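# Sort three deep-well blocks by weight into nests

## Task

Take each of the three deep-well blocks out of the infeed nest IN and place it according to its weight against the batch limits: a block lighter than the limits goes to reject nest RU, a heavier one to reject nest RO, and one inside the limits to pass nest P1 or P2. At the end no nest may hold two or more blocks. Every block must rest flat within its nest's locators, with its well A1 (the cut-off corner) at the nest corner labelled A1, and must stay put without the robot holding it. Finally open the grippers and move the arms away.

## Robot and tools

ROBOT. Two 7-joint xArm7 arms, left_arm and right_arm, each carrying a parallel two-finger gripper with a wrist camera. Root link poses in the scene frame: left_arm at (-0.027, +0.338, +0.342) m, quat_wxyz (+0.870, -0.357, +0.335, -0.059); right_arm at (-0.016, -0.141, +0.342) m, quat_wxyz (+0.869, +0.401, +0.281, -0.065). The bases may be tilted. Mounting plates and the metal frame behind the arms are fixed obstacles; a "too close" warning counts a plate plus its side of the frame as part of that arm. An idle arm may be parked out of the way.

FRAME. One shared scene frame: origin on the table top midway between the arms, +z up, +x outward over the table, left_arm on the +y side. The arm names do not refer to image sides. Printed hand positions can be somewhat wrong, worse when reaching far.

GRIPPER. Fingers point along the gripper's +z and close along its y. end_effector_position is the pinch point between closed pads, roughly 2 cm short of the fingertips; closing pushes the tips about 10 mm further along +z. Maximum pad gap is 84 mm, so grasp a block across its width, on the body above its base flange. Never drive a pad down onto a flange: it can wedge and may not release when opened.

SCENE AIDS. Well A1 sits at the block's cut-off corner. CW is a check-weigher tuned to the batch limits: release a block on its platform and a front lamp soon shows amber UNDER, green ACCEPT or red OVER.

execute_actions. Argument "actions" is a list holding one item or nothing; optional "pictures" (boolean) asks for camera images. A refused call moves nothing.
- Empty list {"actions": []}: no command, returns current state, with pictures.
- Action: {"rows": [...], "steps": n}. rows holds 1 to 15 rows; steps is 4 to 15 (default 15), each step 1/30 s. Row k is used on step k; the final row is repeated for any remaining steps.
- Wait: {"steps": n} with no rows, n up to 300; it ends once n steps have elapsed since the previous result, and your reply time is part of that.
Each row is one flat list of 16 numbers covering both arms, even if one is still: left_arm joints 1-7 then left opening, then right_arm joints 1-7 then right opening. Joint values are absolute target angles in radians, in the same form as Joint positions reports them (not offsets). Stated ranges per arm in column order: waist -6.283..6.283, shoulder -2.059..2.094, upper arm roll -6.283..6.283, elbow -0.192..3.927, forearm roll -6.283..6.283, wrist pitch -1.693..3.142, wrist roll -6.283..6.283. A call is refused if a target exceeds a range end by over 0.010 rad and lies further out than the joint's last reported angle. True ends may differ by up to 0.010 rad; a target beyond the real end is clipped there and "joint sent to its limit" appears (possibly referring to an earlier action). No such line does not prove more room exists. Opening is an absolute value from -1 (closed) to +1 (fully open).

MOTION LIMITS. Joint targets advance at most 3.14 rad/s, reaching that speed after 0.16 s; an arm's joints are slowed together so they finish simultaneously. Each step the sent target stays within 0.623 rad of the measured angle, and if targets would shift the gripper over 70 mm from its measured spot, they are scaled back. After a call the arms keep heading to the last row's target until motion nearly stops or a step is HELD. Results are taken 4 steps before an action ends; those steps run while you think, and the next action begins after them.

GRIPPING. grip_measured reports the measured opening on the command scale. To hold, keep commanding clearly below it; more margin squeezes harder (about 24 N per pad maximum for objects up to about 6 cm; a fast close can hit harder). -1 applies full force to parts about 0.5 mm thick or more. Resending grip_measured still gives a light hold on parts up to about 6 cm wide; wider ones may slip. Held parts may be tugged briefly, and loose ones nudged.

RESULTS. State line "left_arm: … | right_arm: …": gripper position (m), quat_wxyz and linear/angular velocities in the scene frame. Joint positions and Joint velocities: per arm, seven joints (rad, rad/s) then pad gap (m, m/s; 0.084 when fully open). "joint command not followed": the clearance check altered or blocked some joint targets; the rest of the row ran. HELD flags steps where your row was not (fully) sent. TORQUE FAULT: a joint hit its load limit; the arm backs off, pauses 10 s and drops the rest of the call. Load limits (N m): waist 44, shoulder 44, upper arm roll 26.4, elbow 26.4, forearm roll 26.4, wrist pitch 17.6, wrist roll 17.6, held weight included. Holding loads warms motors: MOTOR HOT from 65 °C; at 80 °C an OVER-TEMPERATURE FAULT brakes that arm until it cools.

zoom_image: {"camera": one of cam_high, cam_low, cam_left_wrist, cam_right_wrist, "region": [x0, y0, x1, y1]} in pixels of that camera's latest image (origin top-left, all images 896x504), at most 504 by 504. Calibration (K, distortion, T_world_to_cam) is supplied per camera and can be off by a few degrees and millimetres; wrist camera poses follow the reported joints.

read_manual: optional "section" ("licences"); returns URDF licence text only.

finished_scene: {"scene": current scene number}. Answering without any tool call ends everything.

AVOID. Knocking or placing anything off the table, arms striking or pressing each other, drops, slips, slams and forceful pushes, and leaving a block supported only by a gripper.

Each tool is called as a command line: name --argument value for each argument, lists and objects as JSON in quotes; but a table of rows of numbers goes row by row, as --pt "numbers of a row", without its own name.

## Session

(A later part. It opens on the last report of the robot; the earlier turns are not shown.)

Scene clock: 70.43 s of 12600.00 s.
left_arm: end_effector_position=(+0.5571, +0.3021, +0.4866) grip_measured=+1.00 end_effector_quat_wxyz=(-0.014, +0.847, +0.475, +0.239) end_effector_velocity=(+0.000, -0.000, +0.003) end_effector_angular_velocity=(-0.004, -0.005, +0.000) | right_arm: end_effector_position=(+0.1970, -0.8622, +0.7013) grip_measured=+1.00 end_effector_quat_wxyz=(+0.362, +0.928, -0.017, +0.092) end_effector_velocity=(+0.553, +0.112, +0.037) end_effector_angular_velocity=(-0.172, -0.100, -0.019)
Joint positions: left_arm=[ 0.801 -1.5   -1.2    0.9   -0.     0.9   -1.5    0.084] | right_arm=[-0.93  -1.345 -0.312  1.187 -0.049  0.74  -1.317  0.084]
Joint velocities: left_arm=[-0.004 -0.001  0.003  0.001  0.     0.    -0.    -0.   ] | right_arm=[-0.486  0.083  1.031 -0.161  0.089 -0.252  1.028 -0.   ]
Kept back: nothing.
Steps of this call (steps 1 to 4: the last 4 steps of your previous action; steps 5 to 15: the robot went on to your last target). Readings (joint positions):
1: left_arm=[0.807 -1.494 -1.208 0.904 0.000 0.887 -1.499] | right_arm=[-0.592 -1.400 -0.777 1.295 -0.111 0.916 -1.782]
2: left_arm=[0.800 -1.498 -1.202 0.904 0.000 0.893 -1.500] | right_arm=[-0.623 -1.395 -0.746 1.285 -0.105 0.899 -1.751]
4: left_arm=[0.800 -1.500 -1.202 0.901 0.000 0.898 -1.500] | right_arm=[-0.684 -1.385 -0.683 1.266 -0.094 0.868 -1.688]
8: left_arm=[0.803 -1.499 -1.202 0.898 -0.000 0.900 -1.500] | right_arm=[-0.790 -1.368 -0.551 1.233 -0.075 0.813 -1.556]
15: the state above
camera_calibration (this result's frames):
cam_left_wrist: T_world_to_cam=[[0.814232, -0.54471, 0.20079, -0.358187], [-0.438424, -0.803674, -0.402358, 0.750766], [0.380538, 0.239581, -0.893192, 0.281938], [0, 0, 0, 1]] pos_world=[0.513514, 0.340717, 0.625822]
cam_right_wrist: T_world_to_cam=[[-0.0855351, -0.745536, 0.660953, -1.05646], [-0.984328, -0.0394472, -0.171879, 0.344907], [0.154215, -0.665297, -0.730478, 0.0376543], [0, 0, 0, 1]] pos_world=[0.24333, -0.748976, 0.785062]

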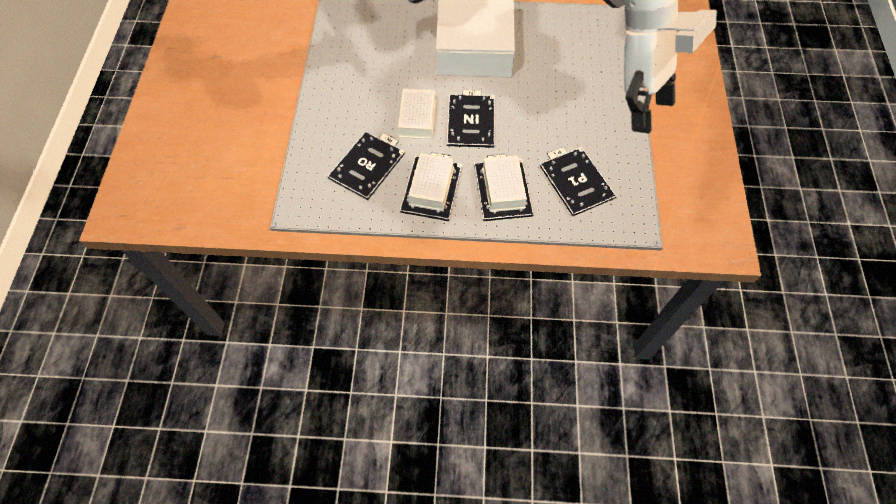

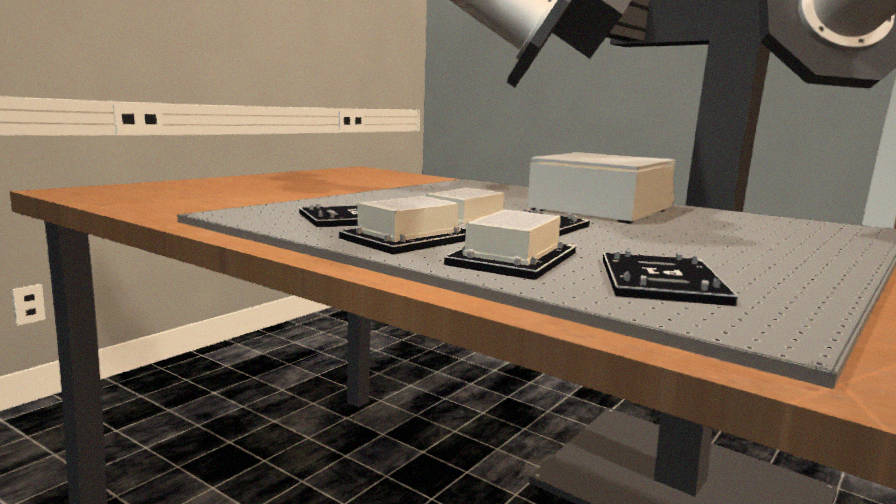

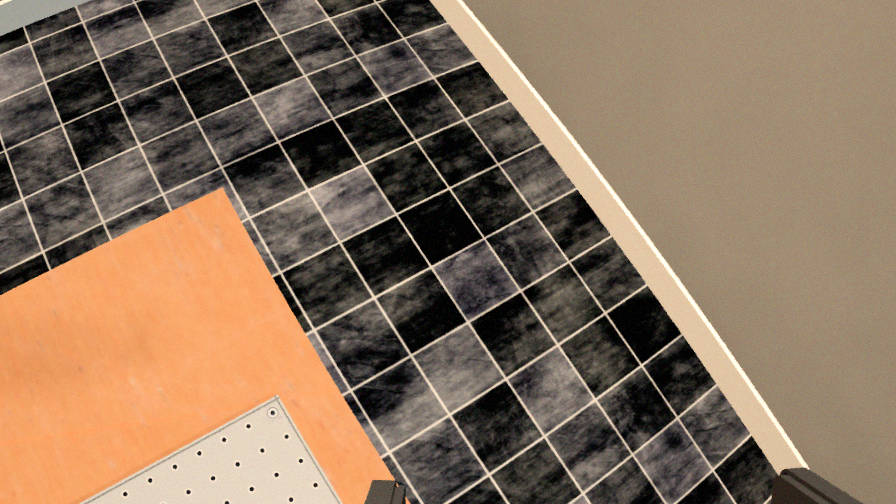

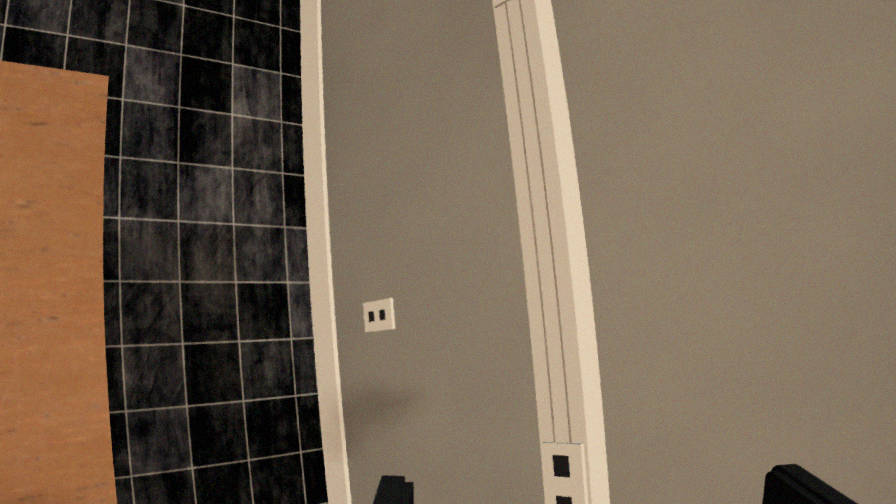

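Folding the elbow speeds the swing.

execute_actions --actions '[{"rows":[[0.8,-1.5,-1.2,0.9,0,0.9,-1.5,1,-1.2,-1.3,1.8,0.45,0,0.0,0.7,1]],"steps":15}]'

execute_actions --actions '[{"steps":45}]'

execute_actions --actions '[{"rows":[[0.8,-1.5,-1.2,0.9,0,0.9,-1.5,1,-1.27,-1.3,2.27,0.25,0,-0.2,1.0654,1]],"steps":15}]'

execute_actions --actions '[{"rows":[[0.8,-1.5,-1.2,0.9,0,0.9,-1.5,1,-1.3851,-1.3668,2.2893,0.197,0,-0.378,1.0654,1]],"steps":15}]'

execute_actions --actions '[{"steps":10}]' --pictures true

Scene clock: 71.10 s of 12600.00 s.
left_arm: end_effector_position=(+0.5571, +0.3021, +0.4870) grip_measured=+1.00 end_effector_quat_wxyz=(-0.013, +0.847, +0.475, +0.239) end_effector_velocity=(+0.000, +0.000, -0.000) end_effector_angular_velocity=(-0.001, +0.001, +0.000) | right_arm: end_effector_position=(+0.4832, -0.7258, +0.5467) grip_measured=+1.00 end_effector_quat_wxyz=(+0.328, +0.933, -0.017, +0.151) end_effector_velocity=(+0.252, +0.317, -0.430) end_effector_angular_velocity=(+0.315, -0.130, +0.095)
Joint positions: left_arm=[ 0.8   -1.5   -1.2    0.9   -0.     0.9   -1.5    0.084] | right_arm=[-1.111 -1.314  0.329  0.884 -0.016  0.419 -0.676  0.084]
Joint velocities: left_arm=[ 0.     0.001  0.    -0.     0.    -0.     0.     0.   ] | right_arm=[-0.149  0.03   0.964 -0.742  0.026 -0.699  0.961 -0.   ]
Steps of this call (steps 1 to 9: the robot went on to your last target; steps 10 to 20: the first 11 steps of this action). Readings (joint positions):
10: left_arm=[0.800 -1.500 -1.200 0.900 -0.000 0.900 -1.500] | right_arm=[-1.052 -1.324 0.033 1.146 -0.027 0.676 -0.973]
11: left_arm=[0.800 -1.500 -1.200 0.900 -0.000 0.900 -1.500] | right_arm=[-1.060 -1.323 0.065 1.137 -0.026 0.663 -0.944]
13: left_arm=[0.800 -1.500 -1.200 0.900 -0.000 0.900 -1.500] | right_arm=[-1.072 -1.324 0.117 1.084 -0.023 0.604 -0.890]
17: left_arm=[0.800 -1.500 -1.200 0.900 -0.000 0.900 -1.500] | right_arm=[-1.095 -1.317 0.236 0.962 -0.019 0.493 -0.771]
20: the state above

Scene clock: 72.60 s of 12600.00 s.
left_arm: end_effector_position=(+0.5571, +0.3021, +0.4870) grip_measured=+1.00 end_effector_quat_wxyz=(-0.013, +0.847, +0.475, +0.239) end_effector_velocity=(-0.000, -0.000, -0.000) end_effector_angular_velocity=(-0.000, +0.001, -0.001) | right_arm: end_effector_position=(+0.4294, -0.1619, +0.1754) grip_measured=+1.00 end_effector_quat_wxyz=(+0.049, +0.992, -0.008, +0.113) end_effector_velocity=(-0.003, +0.004, -0.001) end_effector_angular_velocity=(+0.003, +0.003, +0.008)
Joint positions: left_arm=[ 0.8   -1.5   -1.2    0.9   -0.     0.9   -1.5    0.084] | right_arm=[-1.2   -1.3    1.796  0.45   0.     0.     0.7    0.084]
Joint velocities: left_arm=[ 0.     0.001 -0.001  0.    -0.    -0.     0.     0.   ] | right_arm=[ 0.001 -0.001  0.012 -0.    -0.    -0.001  0.004 -0.   ]
Kept back: nothing.
Steps of this call (steps 1 to 4: the last 4 steps of your previous action; steps 5 to 45: the robot went on to your last target). Readings (joint positions):
1: left_arm=[0.800 -1.500 -1.200 0.900 -0.000 0.900 -1.500] | right_arm=[-1.116 -1.313 0.362 0.859 -0.015 0.396 -0.644]
2: left_arm=[0.800 -1.500 -1.200 0.900 -0.000 0.900 -1.500] | right_arm=[-1.121 -1.312 0.395 0.836 -0.014 0.374 -0.611]
4: left_arm=[0.800 -1.500 -1.200 0.900 -0.000 0.900 -1.500] | right_arm=[-1.129 -1.311 0.462 0.793 -0.013 0.332 -0.543]
8: left_arm=[0.800 -1.500 -1.200 0.900 -0.000 0.900 -1.500] | right_arm=[-1.145 -1.308 0.603 0.718 -0.010 0.260 -0.403]
45: the state above

Scene clock: 72.97 s of 12600.00 s.
left_arm: end_effector_position=(+0.5571, +0.3021, +0.4870) grip_measured=+1.00 end_effector_quat_wxyz=(-0.013, +0.847, +0.475, +0.239) end_effector_velocity=(-0.000, -0.000, -0.000) end_effector_angular_velocity=(+0.000, +0.001, -0.000) | right_arm: end_effector_position=(+0.2712, -0.1137, +0.1260) grip_measured=+1.00 end_effector_quat_wxyz=(+0.010, +0.999, +0.007, +0.032) end_effector_velocity=(-0.554, +0.067, -0.091) end_effector_angular_velocity=(+0.187, +0.606, +0.092)
Joint positions: left_arm=[ 0.8   -1.5   -1.2    0.9   -0.     0.9   -1.5    0.084] | right_arm=[-1.255 -1.3    2.169  0.293 -0.    -0.156  0.986  0.084]
Joint velocities: left_arm=[-0.     0.    -0.     0.    -0.     0.001  0.     0.   ] | right_arm=[-0.184 -0.003  1.255 -0.536 -0.002 -0.519  0.954 -0.   ]
Steps of this call (steps 1 to 11: the first 11 steps of this action). Readings (joint positions):
1: left_arm=[0.800 -1.500 -1.200 0.900 -0.000 0.900 -1.500] | right_arm=[-1.200 -1.300 1.798 0.450 0.000 -0.001 0.701]
2: left_arm=[0.800 -1.500 -1.200 0.900 0.000 0.900 -1.500] | right_arm=[-1.201 -1.300 1.806 0.447 0.001 -0.006 0.709]
4: left_arm=[0.800 -1.500 -1.200 0.900 0.000 0.900 -1.500] | right_arm=[-1.211 -1.299 1.870 0.421 0.001 -0.036 0.763]
8: left_arm=[0.800 -1.500 -1.200 0.900 0.000 0.900 -1.500] | right_arm=[-1.236 -1.300 2.042 0.347 0.000 -0.104 0.889]
11: the state above

Scene clock: 73.47 s of 12600.00 s.
left_arm: end_effector_position=(+0.5571, +0.3021, +0.4870) grip_measured=+1.00 end_effector_quat_wxyz=(-0.013, +0.847, +0.475, +0.239) end_effector_velocity=(+0.000, -0.000, +0.000) end_effector_angular_velocity=(+0.000, -0.002, -0.001) | right_arm: end_effector_position=(+0.2095, -0.1396, +0.1001) grip_measured=+1.00 end_effector_quat_wxyz=(-0.000, +1.000, -0.000, +0.000) end_effector_velocity=(+0.014, +0.032, +0.008) end_effector_angular_velocity=(+0.071, -0.036, +0.010)
Joint positions: left_arm=[ 0.8   -1.5   -1.2    0.9   -0.     0.9   -1.5    0.084] | right_arm=[-1.385 -1.367  2.288  0.198  0.    -0.377  1.065  0.084]
Joint velocities: left_arm=[-0.    -0.001 -0.     0.     0.    -0.001  0.     0.   ] | right_arm=[ 0.02   0.014  0.005  0.033  0.    -0.022 -0.    -0.   ]
Steps of this call (steps 1 to 4: the last 4 steps of your previous action; steps 5 to 15: the first 11 steps of this action). Readings (joint positions):
5: left_arm=[0.800 -1.500 -1.200 0.900 -0.000 0.900 -1.500] | right_arm=[-1.270 -1.301 2.269 0.249 -0.000 -0.199 1.063]
6: left_arm=[0.800 -1.500 -1.200 0.900 0.000 0.900 -1.500] | right_arm=[-1.276 -1.303 2.269 0.248 0.000 -0.212 1.064]
8: left_arm=[0.800 -1.500 -1.200 0.900 0.000 0.900 -1.500] | right_arm=[-1.318 -1.327 2.276 0.233 0.000 -0.283 1.065]
12: left_arm=[0.800 -1.500 -1.200 0.900 0.000 0.900 -1.500] | right_arm=[-1.386 -1.368 2.287 0.193 0.000 -0.371 1.065]
15: the state above

Scene clock: 73.80 s of 12600.00 s.
left_arm: end_effector_position=(+0.5571, +0.3021, +0.4870) grip_measured=+1.00 end_effector_quat_wxyz=(-0.013, +0.847, +0.475, +0.239) end_effector_velocity=(+0.000, -0.001, +0.001) end_effector_angular_velocity=(+0.000, -0.002, -0.002) | right_arm: end_effector_position=(+0.2091, -0.1396, +0.1001) grip_measured=+1.00 end_effector_quat_wxyz=(-0.000, +1.000, -0.000, -0.000) end_effector_velocity=(-0.000, -0.001, -0.000) end_effector_angular_velocity=(-0.002, +0.000, -0.002)
Joint positions: left_arm=[ 0.8   -1.5   -1.2    0.9   -0.     0.9   -1.5    0.084] | right_arm=[-1.385 -1.367  2.289  0.197  0.    -0.378  1.065  0.084]
Joint velocities: left_arm=[ 0.    -0.001 -0.001  0.001 -0.    -0.     0.    -0.   ] | right_arm=[-0.001 -0.001 -0.    -0.001  0.    -0.001  0.001 -0.   ]
Kept back: nothing.
Steps of this call (steps 1 to 4: the last 4 steps of your previous action; steps 5 to 10: the robot went on to your last target). Readings (joint positions):
1: left_arm=[0.800 -1.500 -1.200 0.900 -0.000 0.900 -1.500] | right_arm=[-1.384 -1.366 2.289 0.199 0.000 -0.378 1.065]
2: left_arm=[0.800 -1.500 -1.200 0.900 0.000 0.900 -1.500] | right_arm=[-1.384 -1.366 2.289 0.199 0.000 -0.378 1.065]
4: left_arm=[0.800 -1.500 -1.200 0.900 -0.000 0.900 -1.500] | right_arm=[-1.384 -1.366 2.289 0.198 0.000 -0.378 1.065]
8: left_arm=[0.800 -1.500 -1.200 0.900 0.000 0.900 -1.500] | right_arm=[-1.385 -1.367 2.289 0.197 0.000 -0.378 1.065]
10: the state above
camera_calibration (this result's frames):
cam_left_wrist: T_world_to_cam=[[0.814072, -0.544599, 0.201737, -0.358725], [-0.438076, -0.803877, -0.402332, 0.750809], [0.381281, 0.239151, -0.89299, 0.281958], [0, 0, 0, 1]] pos_world=[0.513435, 0.340766, 0.626228]
cam_right_wrist: T_world_to_cam=[[0.0111988, -0.999857, -0.0126594, -0.107618], [-0.999919, -0.0112736, 0.00585039, 0.271459], [-0.00599227, 0.0125928, -0.999903, 0.2325], [0, 0, 0, 1]] pos_world=[0.274035, -0.107471, 0.229527]

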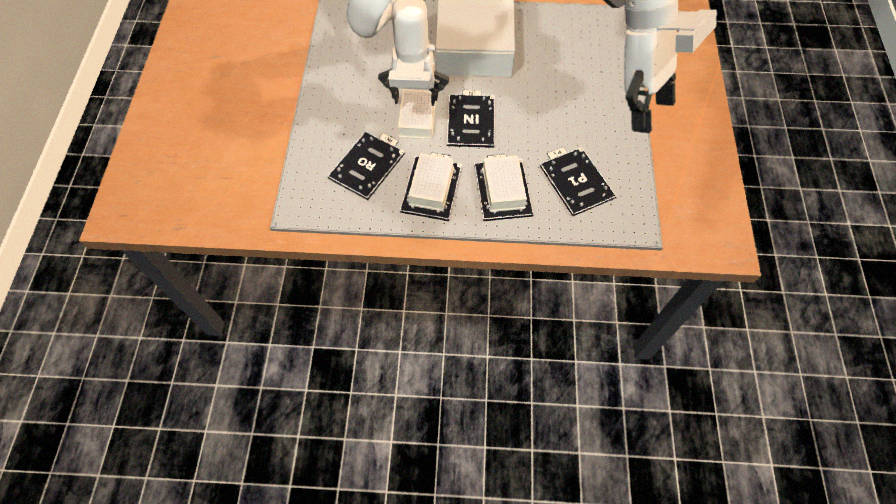

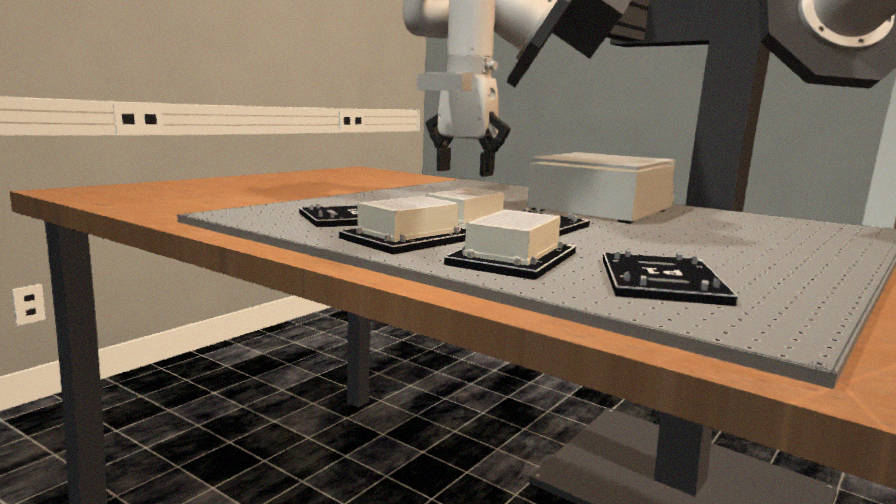

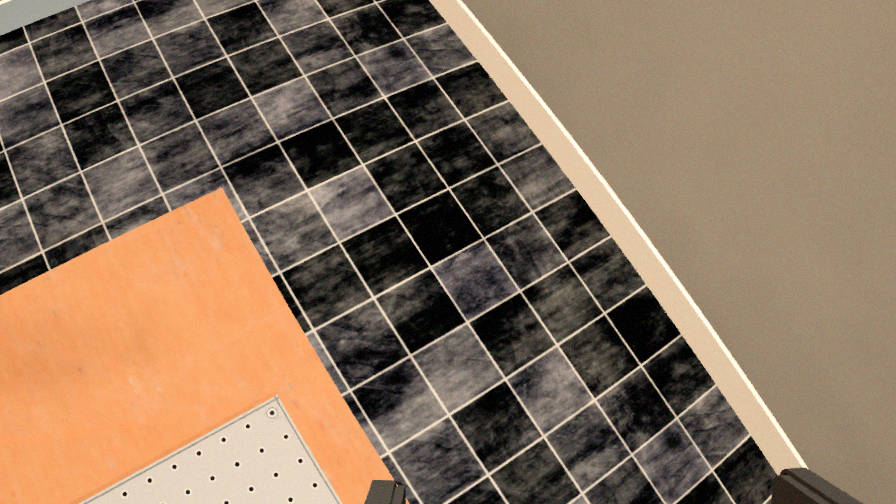

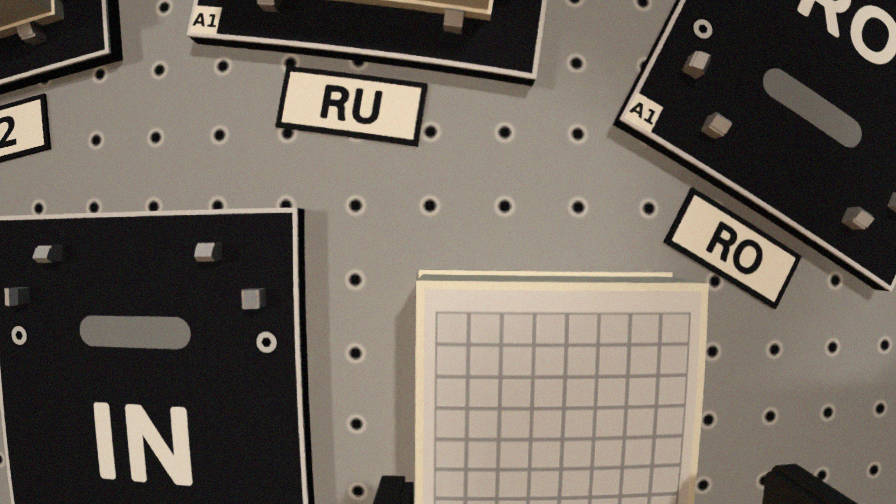

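execute_actions --actions '[{"rows":[[0.8,-1.5,-1.2,0.9,0,0.9,-1.5,1,-1.42,-1.40,2.297,0.222,0,-0.403,1.069,1],[0.8,-1.5,-1.2,0.9,0,0.9,-1.5,1,-1.45,-1.427,2.302,0.238,0,-0.425,1.069,1],[0.8,-1.5,-1.2,0.9,0,0.9,-1.5,1,-1.48,-1.453,2.306,0.254,0,-0.447,1.069,1],[0.8,-1.5,-1.2,0.9,0,0.9,-1.5,1,-1.5079,-1.4784,2.3104,0.2707,0,-0.4691,1.069,1]],"steps":15}]'

execute_actions --actions '[{"steps":8}]' --pictures true

Scene clock: 74.67 s of 12600.00 s.
left_arm: end_effector_position=(+0.5571, +0.3021, +0.4870) grip_measured=+1.00 end_effector_quat_wxyz=(-0.013, +0.847, +0.475, +0.239) end_effector_velocity=(+0.000, +0.000, +0.000) end_effector_angular_velocity=(-0.002, -0.000, +0.000) | right_arm: end_effector_position=(+0.2088, -0.1385, +0.0701) grip_measured=+1.00 end_effector_quat_wxyz=(+0.000, +1.000, -0.000, -0.001) end_effector_velocity=(+0.009, +0.015, +0.005) end_effector_angular_velocity=(+0.037, -0.021, -0.000)
Joint positions: left_arm=[ 0.8   -1.5   -1.2    0.9    0.     0.9   -1.5    0.084] | right_arm=[-1.508 -1.478  2.31   0.27  -0.    -0.469  1.069  0.084]
Joint velocities: left_arm=[ 0.     0.001  0.001  0.    -0.    -0.001 -0.     0.   ] | right_arm=[ 0.015  0.013 -0.002  0.01  -0.    -0.013  0.     0.   ]
Steps of this call (steps 1 to 15: the robot went on to your last target; steps 16 to 26: the first 11 steps of this action). Readings (joint positions):
16: left_arm=[0.800 -1.500 -1.200 0.900 -0.000 0.900 -1.500] | right_arm=[-1.386 -1.368 2.289 0.198 0.000 -0.379 1.066]
17: left_arm=[0.800 -1.500 -1.200 0.900 0.000 0.900 -1.500] | right_arm=[-1.394 -1.375 2.291 0.203 0.000 -0.386 1.066]
19: left_arm=[0.800 -1.500 -1.200 0.900 -0.000 0.900 -1.500] | right_arm=[-1.436 -1.414 2.299 0.231 -0.000 -0.417 1.068]
23: left_arm=[0.800 -1.500 -1.200 0.900 -0.000 0.900 -1.500] | right_arm=[-1.507 -1.477 2.310 0.268 -0.000 -0.465 1.069]
26: the state above

Scene clock: 74.93 s of 12600.00 s.
left_arm: end_effector_position=(+0.5571, +0.3021, +0.4870) grip_measured=+1.00 end_effector_quat_wxyz=(-0.013, +0.847, +0.475, +0.239) end_effector_velocity=(-0.000, +0.000, -0.001) end_effector_angular_velocity=(+0.000, +0.001, +0.001) | right_arm: end_effector_position=(+0.2091, -0.1379, +0.0702) grip_measured=+1.00 end_effector_quat_wxyz=(-0.000, +1.000, -0.000, -0.000) end_effector_velocity=(-0.000, -0.000, -0.000) end_effector_angular_velocity=(-0.002, -0.000, +0.000)
Joint positions: left_arm=[ 0.8   -1.5   -1.2    0.9    0.     0.9   -1.5    0.084] | right_arm=[-1.507 -1.478  2.31   0.271  0.    -0.469  1.069  0.084]
Joint velocities: left_arm=[ 0.     0.     0.    -0.001  0.     0.    -0.     0.   ] | right_arm=[-0.001 -0.002  0.001  0.001  0.001  0.    -0.     0.   ]
Kept back: nothing.
Steps of this call (steps 1 to 4: the last 4 steps of your previous action; steps 5 to 8: the robot went on to your last target). Readings (joint positions):
1: left_arm=[0.800 -1.500 -1.200 0.900 0.000 0.900 -1.500] | right_arm=[-1.508 -1.478 2.310 0.270 0.000 -0.469 1.069]
2: left_arm=[0.800 -1.500 -1.200 0.900 -0.000 0.900 -1.500] | right_arm=[-1.507 -1.478 2.310 0.271 0.000 -0.469 1.069]
4: left_arm=[0.800 -1.500 -1.200 0.900 0.000 0.900 -1.500] | right_arm=[-1.507 -1.478 2.310 0.271 0.000 -0.469 1.069]
8: the state above
camera_calibration (this result's frames):
cam_left_wrist: T_world_to_cam=[[0.814072, -0.5446, 0.201737, -0.358725], [-0.438076, -0.803877, -0.402332, 0.750809], [0.381281, 0.239151, -0.89299, 0.281958], [0, 0, 0, 1]] pos_world=[0.513435, 0.340766, 0.626228]
cam_right_wrist: T_world_to_cam=[[0.0112085, -0.999858, -0.0125618, -0.106326], [-0.999918, -0.0112848, 0.00602214, 0.271567], [-0.00616304, 0.0124933, -0.999903, 0.202608], [0, 0, 0, 1]] pos_world=[0.273986, -0.105777, 0.199618]

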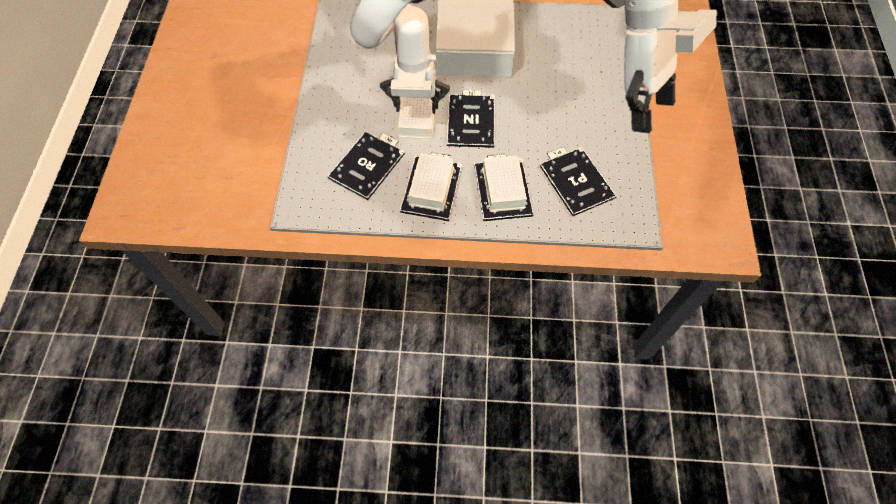

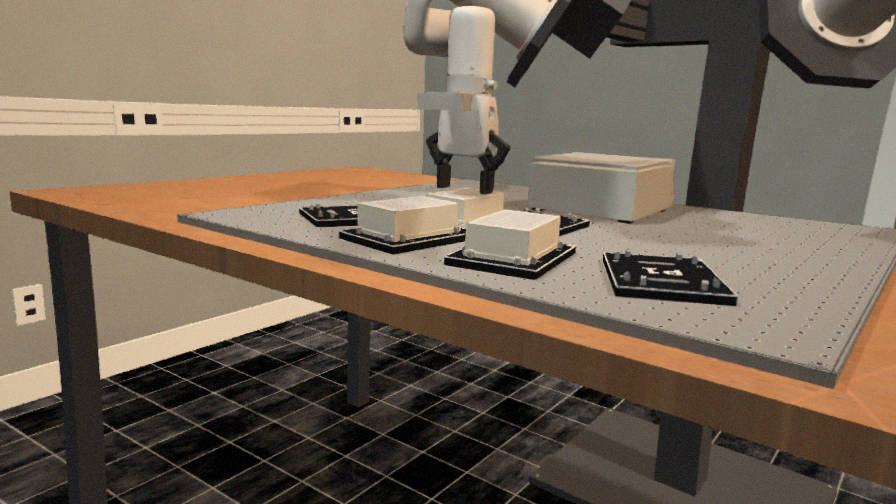

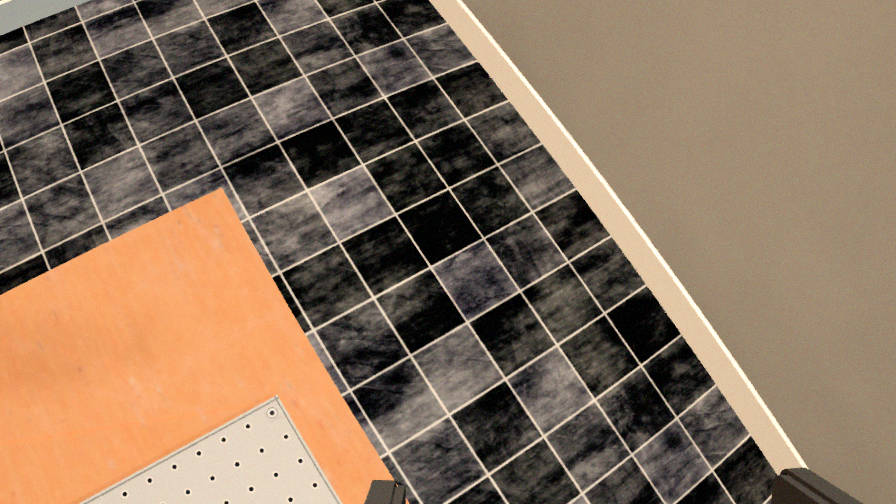

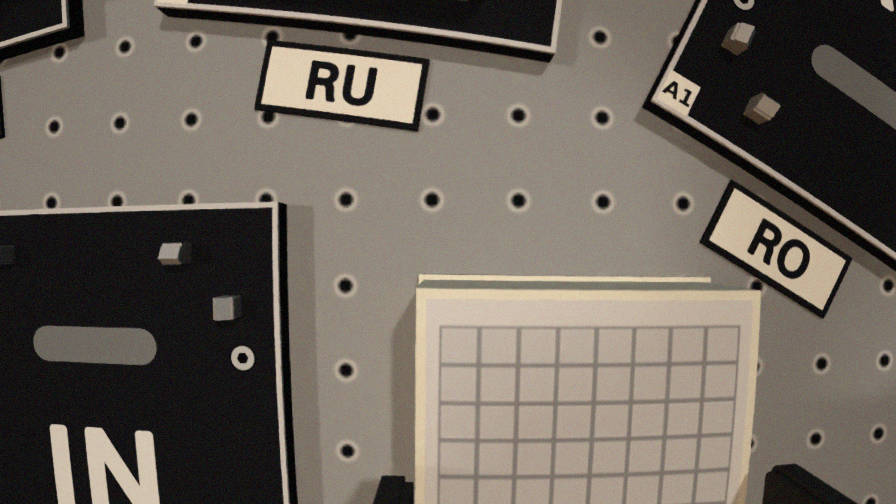

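execute_actions --actions '[{"rows":[[0.8,-1.5,-1.2,0.9,0,0.9,-1.5,1,-1.5223,-1.491,2.3112,0.28,0,-0.4785,1.069,1],[0.8,-1.5,-1.2,0.9,0,0.9,-1.5,1,-1.5365,-1.5037,2.312,0.2894,0,-0.488,1.069,1],[0.8,-1.5,-1.2,0.9,0,0.9,-1.5,1,-1.5505,-1.5164,2.3127,0.2988,0,-0.497,1.069,1],[0.8,-1.5,-1.2,0.9,0,0.9,-1.5,1,-1.5645,-1.529,2.3133,0.3083,0,-0.5062,1.069,1],[0.8,-1.5,-1.2,0.9,0,0.9,-1.5,1,-1.578,-1.5416,2.3138,0.318,0,-0.515,1.069,1],[0.8,-1.5,-1.2,0.9,0,0.9,-1.5,1,-1.5915,-1.554,2.3143,0.328,0,-0.524,1.069,1],[0.8,-1.5,-1.2,0.9,0,0.9,-1.5,1,-1.605,-1.5666,2.3147,0.338,0,-0.5325,1.069,1],[0.8,-1.5,-1.2,0.9,0,0.9,-1.5,1,-1.6181,-1.579,2.3151,0.348,0,-0.5409,1.069,1]],"steps":15}]'

execute_actions --actions '[{"rows":[[0.8,-1.5,-1.2,0.9,0,0.9,-1.5,1,-1.6181,-1.579,2.3151,0.348,0,-0.5409,1.069,0.5]],"steps":14}]' --pictures true

Scene clock: 75.63 s of 12600.00 s.
left_arm: end_effector_position=(+0.5571, +0.3021, +0.4870) grip_measured=+1.00 end_effector_quat_wxyz=(-0.013, +0.847, +0.475, +0.239) end_effector_velocity=(+0.000, +0.000, +0.001) end_effector_angular_velocity=(+0.000, -0.002, +0.001) | right_arm: end_effector_position=(+0.2085, -0.1387, +0.0405) grip_measured=+1.00 end_effector_quat_wxyz=(+0.001, +1.000, -0.000, -0.001) end_effector_velocity=(-0.005, -0.004, -0.024) end_effector_angular_velocity=(-0.005, +0.005, +0.004)
Joint positions: left_arm=[ 0.8   -1.5   -1.2    0.9    0.     0.9   -1.5    0.084] | right_arm=[-1.616 -1.577  2.315  0.346 -0.    -0.538  1.069  0.084]
Joint velocities: left_arm=[ 0.    -0.001  0.001  0.     0.    -0.    -0.     0.   ] | right_arm=[-0.087 -0.082  0.004  0.055 -0.    -0.058 -0.    -0.   ]
Steps of this call (steps 1 to 10: the robot went on to your last target; steps 11 to 21: the first 11 steps of this action). Readings (joint positions):
11: left_arm=[0.800 -1.500 -1.200 0.900 -0.000 0.900 -1.500] | right_arm=[-1.509 -1.479 2.310 0.271 -0.000 -0.470 1.069]
12: left_arm=[0.800 -1.500 -1.200 0.900 0.000 0.900 -1.500] | right_arm=[-1.513 -1.483 2.311 0.274 -0.000 -0.474 1.069]
14: left_arm=[0.800 -1.500 -1.200 0.900 -0.000 0.900 -1.500] | right_arm=[-1.534 -1.502 2.312 0.289 -0.000 -0.487 1.069]
18: left_arm=[0.800 -1.500 -1.200 0.900 0.000 0.900 -1.500] | right_arm=[-1.589 -1.551 2.314 0.326 -0.000 -0.522 1.069]
21: the state above

Scene clock: 76.10 s of 12600.00 s.
left_arm: end_effector_position=(+0.5571, +0.3021, +0.4870) grip_measured=+1.00 end_effector_quat_wxyz=(-0.013, +0.847, +0.475, +0.239) end_effector_velocity=(+0.000, -0.000, +0.000) end_effector_angular_velocity=(-0.000, -0.001, -0.000) | right_arm: end_effector_position=(+0.2090, -0.1380, +0.0402) grip_measured=+0.96 end_effector_quat_wxyz=(-0.000, +1.000, -0.000, -0.000) end_effector_velocity=(-0.000, -0.000, -0.000) end_effector_angular_velocity=(-0.000, -0.000, +0.001)
Joint positions: left_arm=[ 0.8   -1.5   -1.2    0.9   -0.     0.9   -1.5    0.084] | right_arm=[-1.618 -1.579  2.315  0.348  0.    -0.541  1.069  0.083]
Joint velocities: left_arm=[ 0.    -0.    -0.     0.001  0.     0.    -0.     0.   ] | right_arm=[-0.    -0.001  0.     0.     0.    -0.    -0.001  0.   ]
Steps of this call (steps 1 to 4: the last 4 steps of your previous action; steps 5 to 14: the first 10 steps of this action). Readings (joint positions):
5: left_arm=[0.800 -1.500 -1.200 0.900 0.000 0.900 -1.500] | right_arm=[-1.618 -1.579 2.315 0.347 0.000 -0.541 1.069]
6: left_arm=[0.800 -1.500 -1.200 0.900 -0.000 0.900 -1.500] | right_arm=[-1.618 -1.579 2.315 0.348 0.000 -0.541 1.069]
8: left_arm=[0.800 -1.500 -1.200 0.900 0.000 0.900 -1.500] | right_arm=[-1.618 -1.579 2.315 0.348 0.000 -0.541 1.069]
12: left_arm=[0.800 -1.500 -1.200 0.900 -0.000 0.900 -1.500] | right_arm=[-1.618 -1.579 2.315 0.348 0.000 -0.541 1.069]
14: the state above
camera_calibration (this result's frames):
cam_left_wrist: T_world_to_cam=[[0.814072, -0.544599, 0.201737, -0.358725], [-0.438076, -0.803877, -0.402331, 0.750809], [0.381281, 0.239151, -0.89299, 0.281958], [0, 0, 0, 1]] pos_world=[0.513435, 0.340766, 0.626228]
cam_right_wrist: T_world_to_cam=[[0.0109212, -0.999862, -0.012503, -0.106683], [-0.99992, -0.011, 0.0062549, 0.271714], [-0.00639157, 0.0124337, -0.999902, 0.172573], [0, 0, 0, 1]] pos_world=[0.27396, -0.105825, 0.169523]

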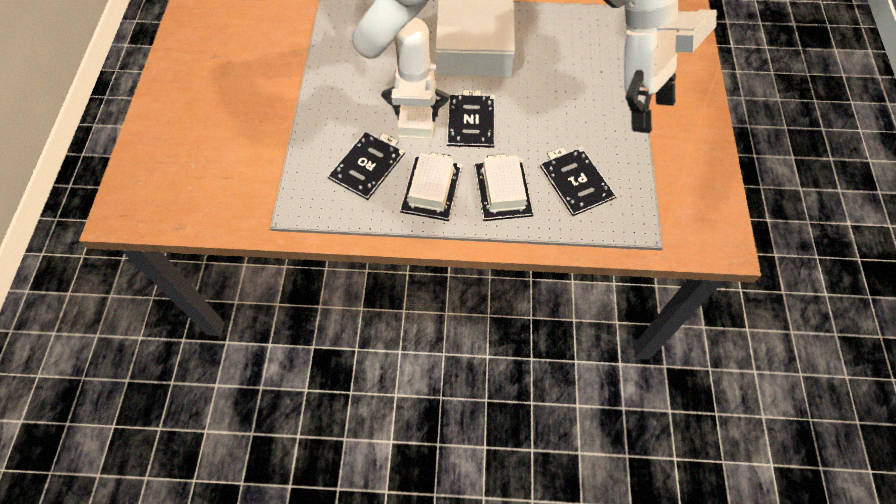

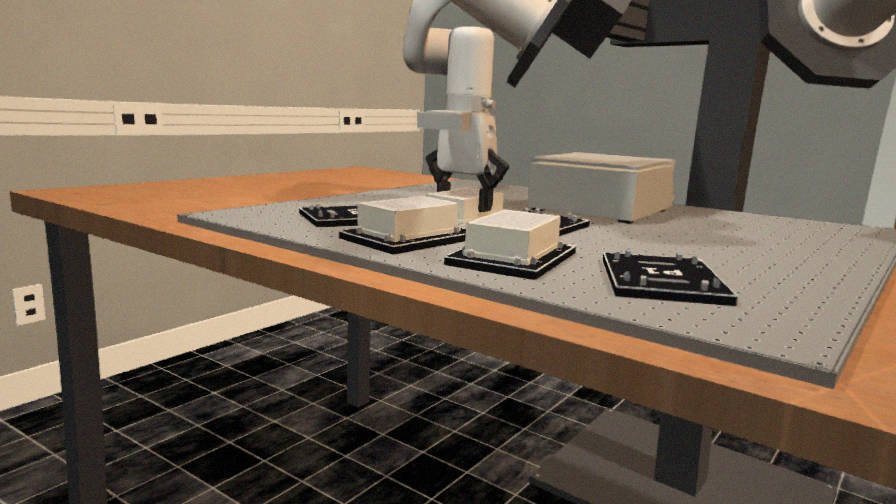

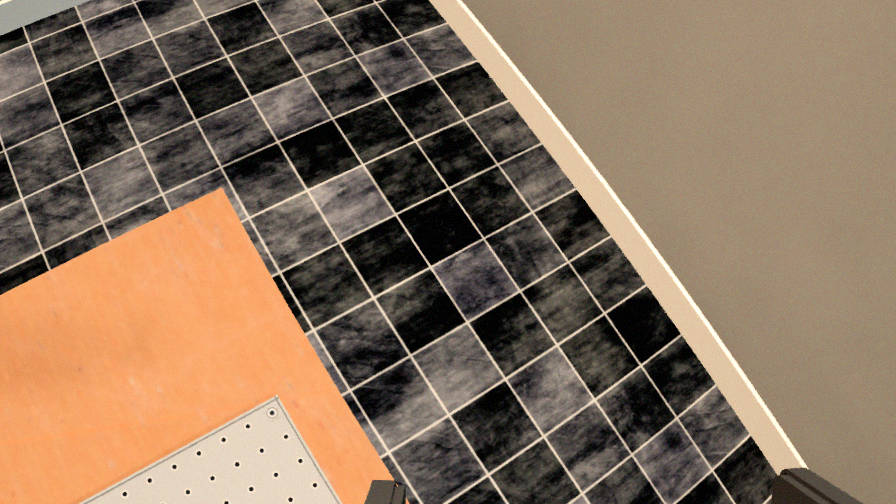

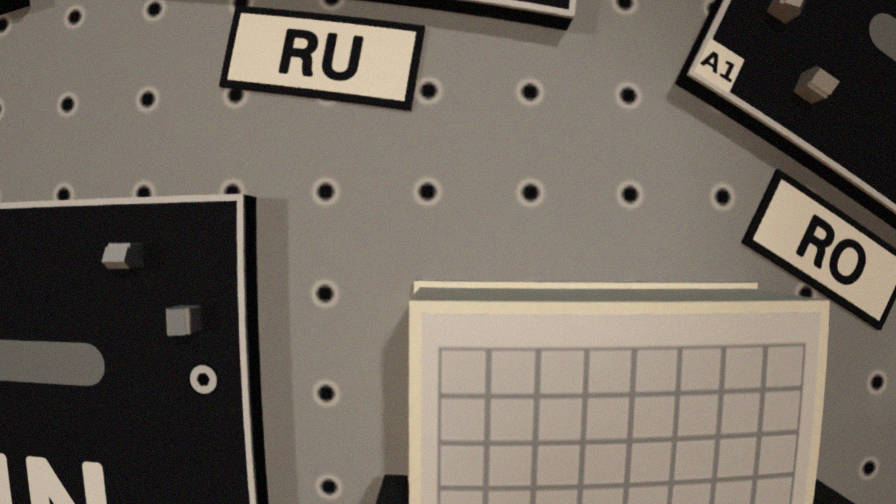

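execute_actions --actions '[{"rows":[[0.8,-1.5,-1.2,0.9,0,0.9,-1.5,1,-1.578,-1.5416,2.3138,0.318,0,-0.515,1.069,0.5],[0.8,-1.5,-1.2,0.9,0,0.9,-1.5,1,-1.5365,-1.5037,2.312,0.2894,0,-0.488,1.069,0.5],[0.8,-1.5,-1.2,0.9,0,0.9,-1.5,1,-1.48,-1.453,2.306,0.254,0,-0.447,1.069,0.5],[0.8,-1.5,-1.2,0.9,0,0.9,-1.5,1,-1.382,-1.367,2.292,0.2,0,-0.373,1.069,0.5]],"steps":13}]'

execute_actions --actions '[{"rows":[[0.8,-1.5,-1.2,0.9,0,0.9,-1.5,1,-1.5425,-0.9917,1.696,0.3166,0,-0.2372,0.80,0.5]],"steps":15}]'

execute_actions --actions '[{"rows":[[0.8,-1.5,-1.2,0.9,0,0.9,-1.5,1,-1.5425,-0.9917,1.696,0.3166,0,-0.2372,0.80,0.5],[0.8,-1.5,-1.2,0.9,0,0.9,-1.5,1,-1.5425,-0.9917,1.696,0.3166,0,-0.2372,0.80,0.5],[0.8,-1.5,-1.2,0.9,0,0.9,-1.5,1,-1.59,-0.998,1.72,0.333,0,-0.26,0.80,0.5],[0.8,-1.5,-1.2,0.9,0,0.9,-1.5,1,-1.635,-1.005,1.745,0.349,0,-0.283,0.80,0.5],[0.8,-1.5,-1.2,0.9,0,0.9,-1.5,1,-1.68,-1.012,1.77,0.365,0,-0.306,0.80,0.5],[0.8,-1.5,-1.2,0.9,0,0.9,-1.5,1,-1.7266,-1.0191,1.7948,0.382,0,-0.3295,0.80,0.5]],"steps":15}]'

execute_actions --actions '[{"steps":10}]' --pictures true

Scene clock: 77.37 s of 12600.00 s.
left_arm: end_effector_position=(+0.5571, +0.3021, +0.4870) grip_measured=+1.00 end_effector_quat_wxyz=(-0.013, +0.847, +0.475, +0.239) end_effector_velocity=(-0.000, +0.000, -0.000) end_effector_angular_velocity=(-0.000, +0.001, +0.001) | right_arm: end_effector_position=(+0.2105, -0.1349, +0.1001) grip_measured=+0.96 end_effector_quat_wxyz=(-0.004, +1.000, +0.000, +0.002) end_effector_velocity=(-0.016, -0.009, +0.042) end_effector_angular_velocity=(-0.022, +0.029, +0.017)
Joint positions: left_arm=[ 0.8   -1.5   -1.2    0.9    0.     0.9   -1.5    0.084] | right_arm=[-1.385 -1.37   2.293  0.205 -0.    -0.381  1.069  0.083]
Joint velocities: left_arm=[ 0.     0.001  0.     0.    -0.     0.001  0.     0.   ] | right_arm=[ 0.191  0.17  -0.018 -0.116 -0.002  0.17   0.    -0.   ]
Steps of this call (steps 1 to 4: the last 4 steps of your previous action; steps 5 to 15: the robot went on to your last target; steps 16 to 29: nothing new was sent; steps 30 to 38: the first 9 steps of this action). Readings (joint positions):
30: left_arm=[0.800 -1.500 -1.200 0.900 0.000 0.900 -1.500] | right_arm=[-1.617 -1.578 2.315 0.347 0.000 -0.540 1.069]
31: left_arm=[0.800 -1.500 -1.200 0.900 0.000 0.900 -1.500] | right_arm=[-1.610 -1.571 2.315 0.342 -0.000 -0.532 1.069]
33: left_arm=[0.800 -1.500 -1.200 0.900 -0.000 0.900 -1.500] | right_arm=[-1.557 -1.523 2.313 0.304 -0.000 -0.495 1.069]
37: left_arm=[0.800 -1.500 -1.200 0.900 0.000 0.900 -1.500] | right_arm=[-1.397 -1.380 2.294 0.211 -0.000 -0.389 1.069]
38: the state above

Scene clock: 77.87 s of 12600.00 s.
left_arm: end_effector_position=(+0.5571, +0.3021, +0.4870) grip_measured=+1.00 end_effector_quat_wxyz=(-0.013, +0.847, +0.475, +0.239) end_effector_velocity=(+0.001, +0.001, +0.000) end_effector_angular_velocity=(-0.001, -0.001, +0.002) | right_arm: end_effector_position=(+0.3355, -0.2084, +0.1048) grip_measured=+0.96 end_effector_quat_wxyz=(-0.008, +0.983, -0.185, +0.008) end_effector_velocity=(+0.290, -0.435, -0.030) end_effector_angular_velocity=(-0.085, +0.123, -1.277)
Joint positions: left_arm=[ 0.8   -1.5   -1.2    0.9   -0.     0.9   -1.5    0.084] | right_arm=[-1.504 -1.085  1.844  0.291  0.    -0.272  0.867  0.083]
Joint velocities: left_arm=[-0.    -0.     0.003 -0.001 -0.    -0.001 -0.    -0.   ] | right_arm=[-0.385  0.94  -1.485  0.268  0.001  0.338 -0.664 -0.   ]
Steps of this call (steps 1 to 4: the last 4 steps of your previous action; steps 5 to 15: the first 11 steps of this action). Readings (joint positions):
5: left_arm=[0.800 -1.500 -1.200 0.900 0.000 0.900 -1.500] | right_arm=[-1.384 -1.368 2.291 0.200 -0.000 -0.373 1.068]
6: left_arm=[0.800 -1.500 -1.200 0.900 -0.000 0.900 -1.500] | right_arm=[-1.387 -1.363 2.284 0.203 -0.001 -0.370 1.063]
8: left_arm=[0.800 -1.500 -1.200 0.900 0.000 0.900 -1.500] | right_arm=[-1.409 -1.319 2.216 0.218 -0.002 -0.353 1.030]
12: left_arm=[0.800 -1.500 -1.200 0.900 0.000 0.900 -1.500] | right_arm=[-1.465 -1.181 1.995 0.264 0.000 -0.306 0.935]
15: the state above

Scene clock: 78.37 s of 12600.00 s.
left_arm: end_effector_position=(+0.5571, +0.3021, +0.4870) grip_measured=+1.00 end_effector_quat_wxyz=(-0.013, +0.847, +0.475, +0.239) end_effector_velocity=(+0.001, -0.001, +0.001) end_effector_angular_velocity=(-0.001, -0.003, -0.001) | right_arm: end_effector_position=(+0.3554, -0.2577, +0.0678) grip_measured=+0.96 end_effector_quat_wxyz=(+0.002, +0.969, -0.247, -0.002) end_effector_velocity=(+0.007, +0.003, -0.010) end_effector_angular_velocity=(+0.014, -0.025, -0.009)
Joint positions: left_arm=[ 0.8   -1.5   -1.2    0.9   -0.     0.9   -1.5    0.084] | right_arm=[-1.726 -1.02   1.794  0.379 -0.    -0.326  0.8    0.083]
Joint velocities: left_arm=[-0.    -0.001  0.001  0.002 -0.    -0.001 -0.     0.   ] | right_arm=[-0.071 -0.003  0.036  0.028  0.002 -0.06  -0.     0.   ]
Steps of this call (steps 1 to 4: the last 4 steps of your previous action; steps 5 to 15: the first 11 steps of this action). Readings (joint positions):
5: left_arm=[0.800 -1.500 -1.200 0.900 -0.000 0.900 -1.500] | right_arm=[-1.544 -0.994 1.695 0.314 0.001 -0.238 0.803]
6: left_arm=[0.800 -1.500 -1.200 0.900 -0.000 0.900 -1.500] | right_arm=[-1.544 -0.993 1.696 0.314 0.001 -0.237 0.802]
8: left_arm=[0.800 -1.500 -1.200 0.900 0.000 0.900 -1.500] | right_arm=[-1.552 -0.995 1.706 0.318 -0.000 -0.244 0.800]
12: left_arm=[0.800 -1.500 -1.200 0.900 -0.000 0.900 -1.500] | right_arm=[-1.682 -1.014 1.774 0.366 -0.000 -0.307 0.800]
15: the state above

Scene clock: 78.70 s of 12600.00 s.
left_arm: end_effector_position=(+0.5571, +0.3021, +0.4870) grip_measured=+1.00 end_effector_quat_wxyz=(-0.013, +0.847, +0.475, +0.239) end_effector_velocity=(+0.000, -0.001, -0.000) end_effector_angular_velocity=(-0.001, -0.001, -0.002) | right_arm: end_effector_position=(+0.3576, -0.2566, +0.0682) grip_measured=+0.96 end_effector_quat_wxyz=(-0.000, +0.969, -0.247, -0.000) end_effector_velocity=(-0.000, -0.001, -0.001) end_effector_angular_velocity=(-0.001, +0.001, -0.001)
Joint positions: left_arm=[ 0.8   -1.5   -1.2    0.9   -0.     0.9   -1.5    0.084] | right_arm=[-1.726 -1.019  1.795  0.382 -0.    -0.329  0.8    0.083]
Joint velocities: left_arm=[ 0.     0.001 -0.001 -0.    -0.    -0.002 -0.     0.   ] | right_arm=[-0.003  0.     0.     0.     0.002 -0.    -0.001  0.   ]
Kept back: nothing.
Steps of this call (steps 1 to 4: the last 4 steps of your previous action; steps 5 to 10: the robot went on to your last target). Readings (joint positions):
1: left_arm=[0.800 -1.500 -1.200 0.900 0.000 0.900 -1.500] | right_arm=[-1.727 -1.020 1.795 0.380 -0.000 -0.328 0.800]
2: left_arm=[0.800 -1.500 -1.200 0.900 -0.000 0.900 -1.500] | right_arm=[-1.727 -1.020 1.795 0.381 -0.000 -0.329 0.800]
4: left_arm=[0.800 -1.500 -1.200 0.900 0.000 0.900 -1.500] | right_arm=[-1.726 -1.019 1.795 0.382 -0.000 -0.329 0.800]
8: left_arm=[0.800 -1.500 -1.200 0.900 -0.000 0.900 -1.500] | right_arm=[-1.726 -1.019 1.795 0.382 -0.000 -0.330 0.800]
10: the state above
camera_calibration (this result's frames):
cam_left_wrist: T_world_to_cam=[[0.814072, -0.544599, 0.201737, -0.358725], [-0.438076, -0.803877, -0.402332, 0.750809], [0.381281, 0.239151, -0.89299, 0.281958], [0, 0, 0, 1]] pos_world=[0.513435, 0.340766, 0.626228]
cam_right_wrist: T_world_to_cam=[[-0.468119, -0.883581, -0.0122154, -0.0254674], [-0.883665, 0.468082, 0.00592259, 0.500151], [0.000484731, 0.0135668, -0.999908, 0.20082], [0, 0, 0, 1]] pos_world=[0.429947, -0.259339, 0.197528]

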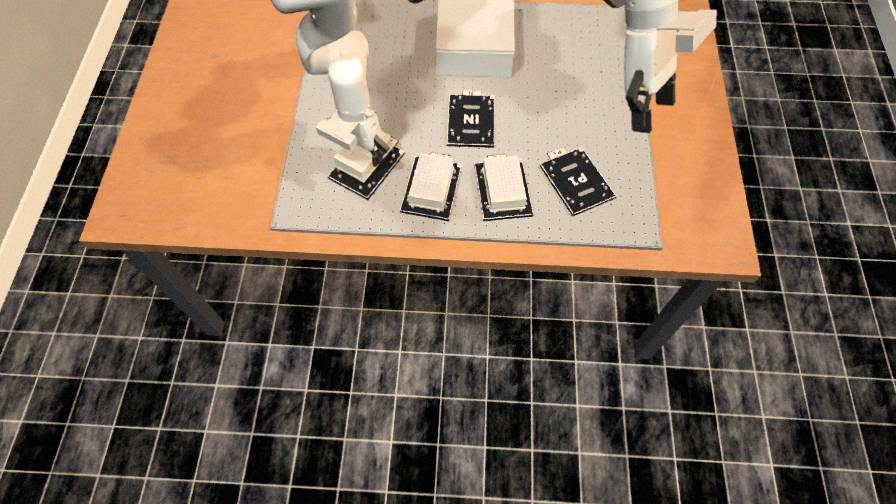

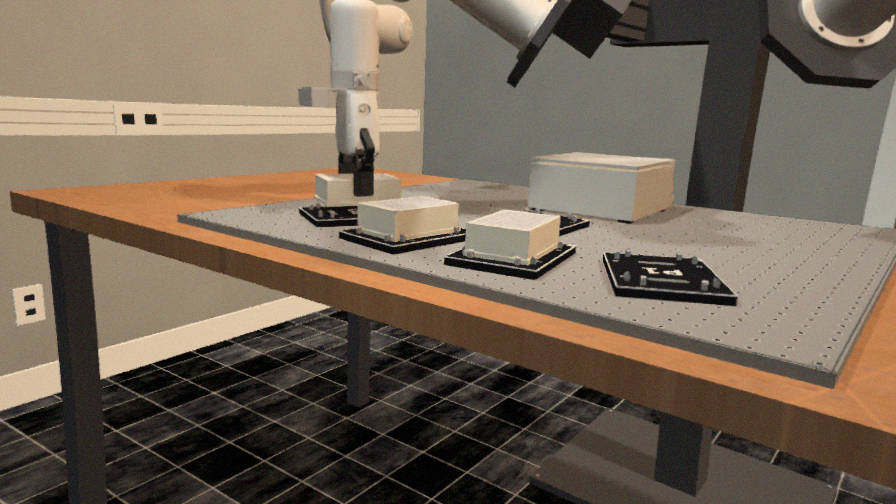

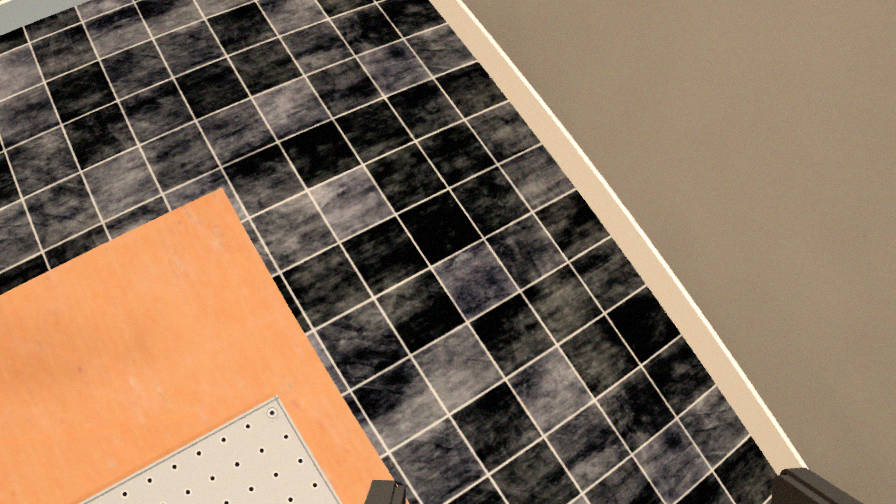

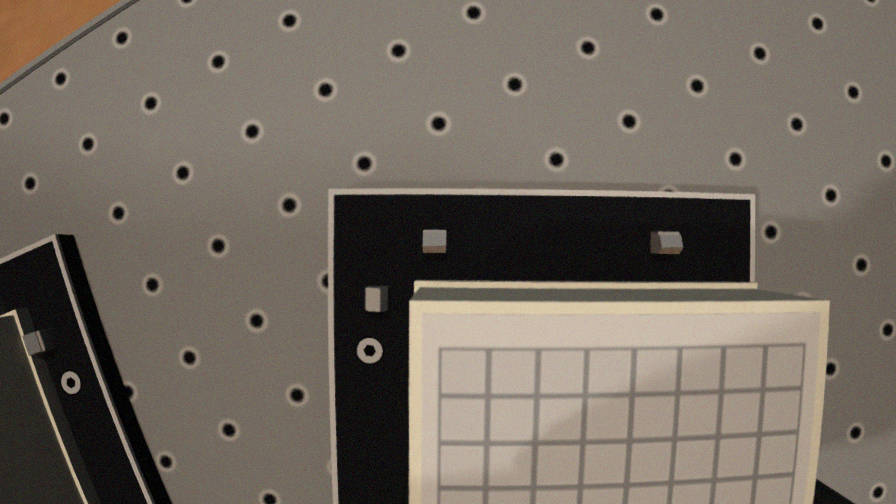

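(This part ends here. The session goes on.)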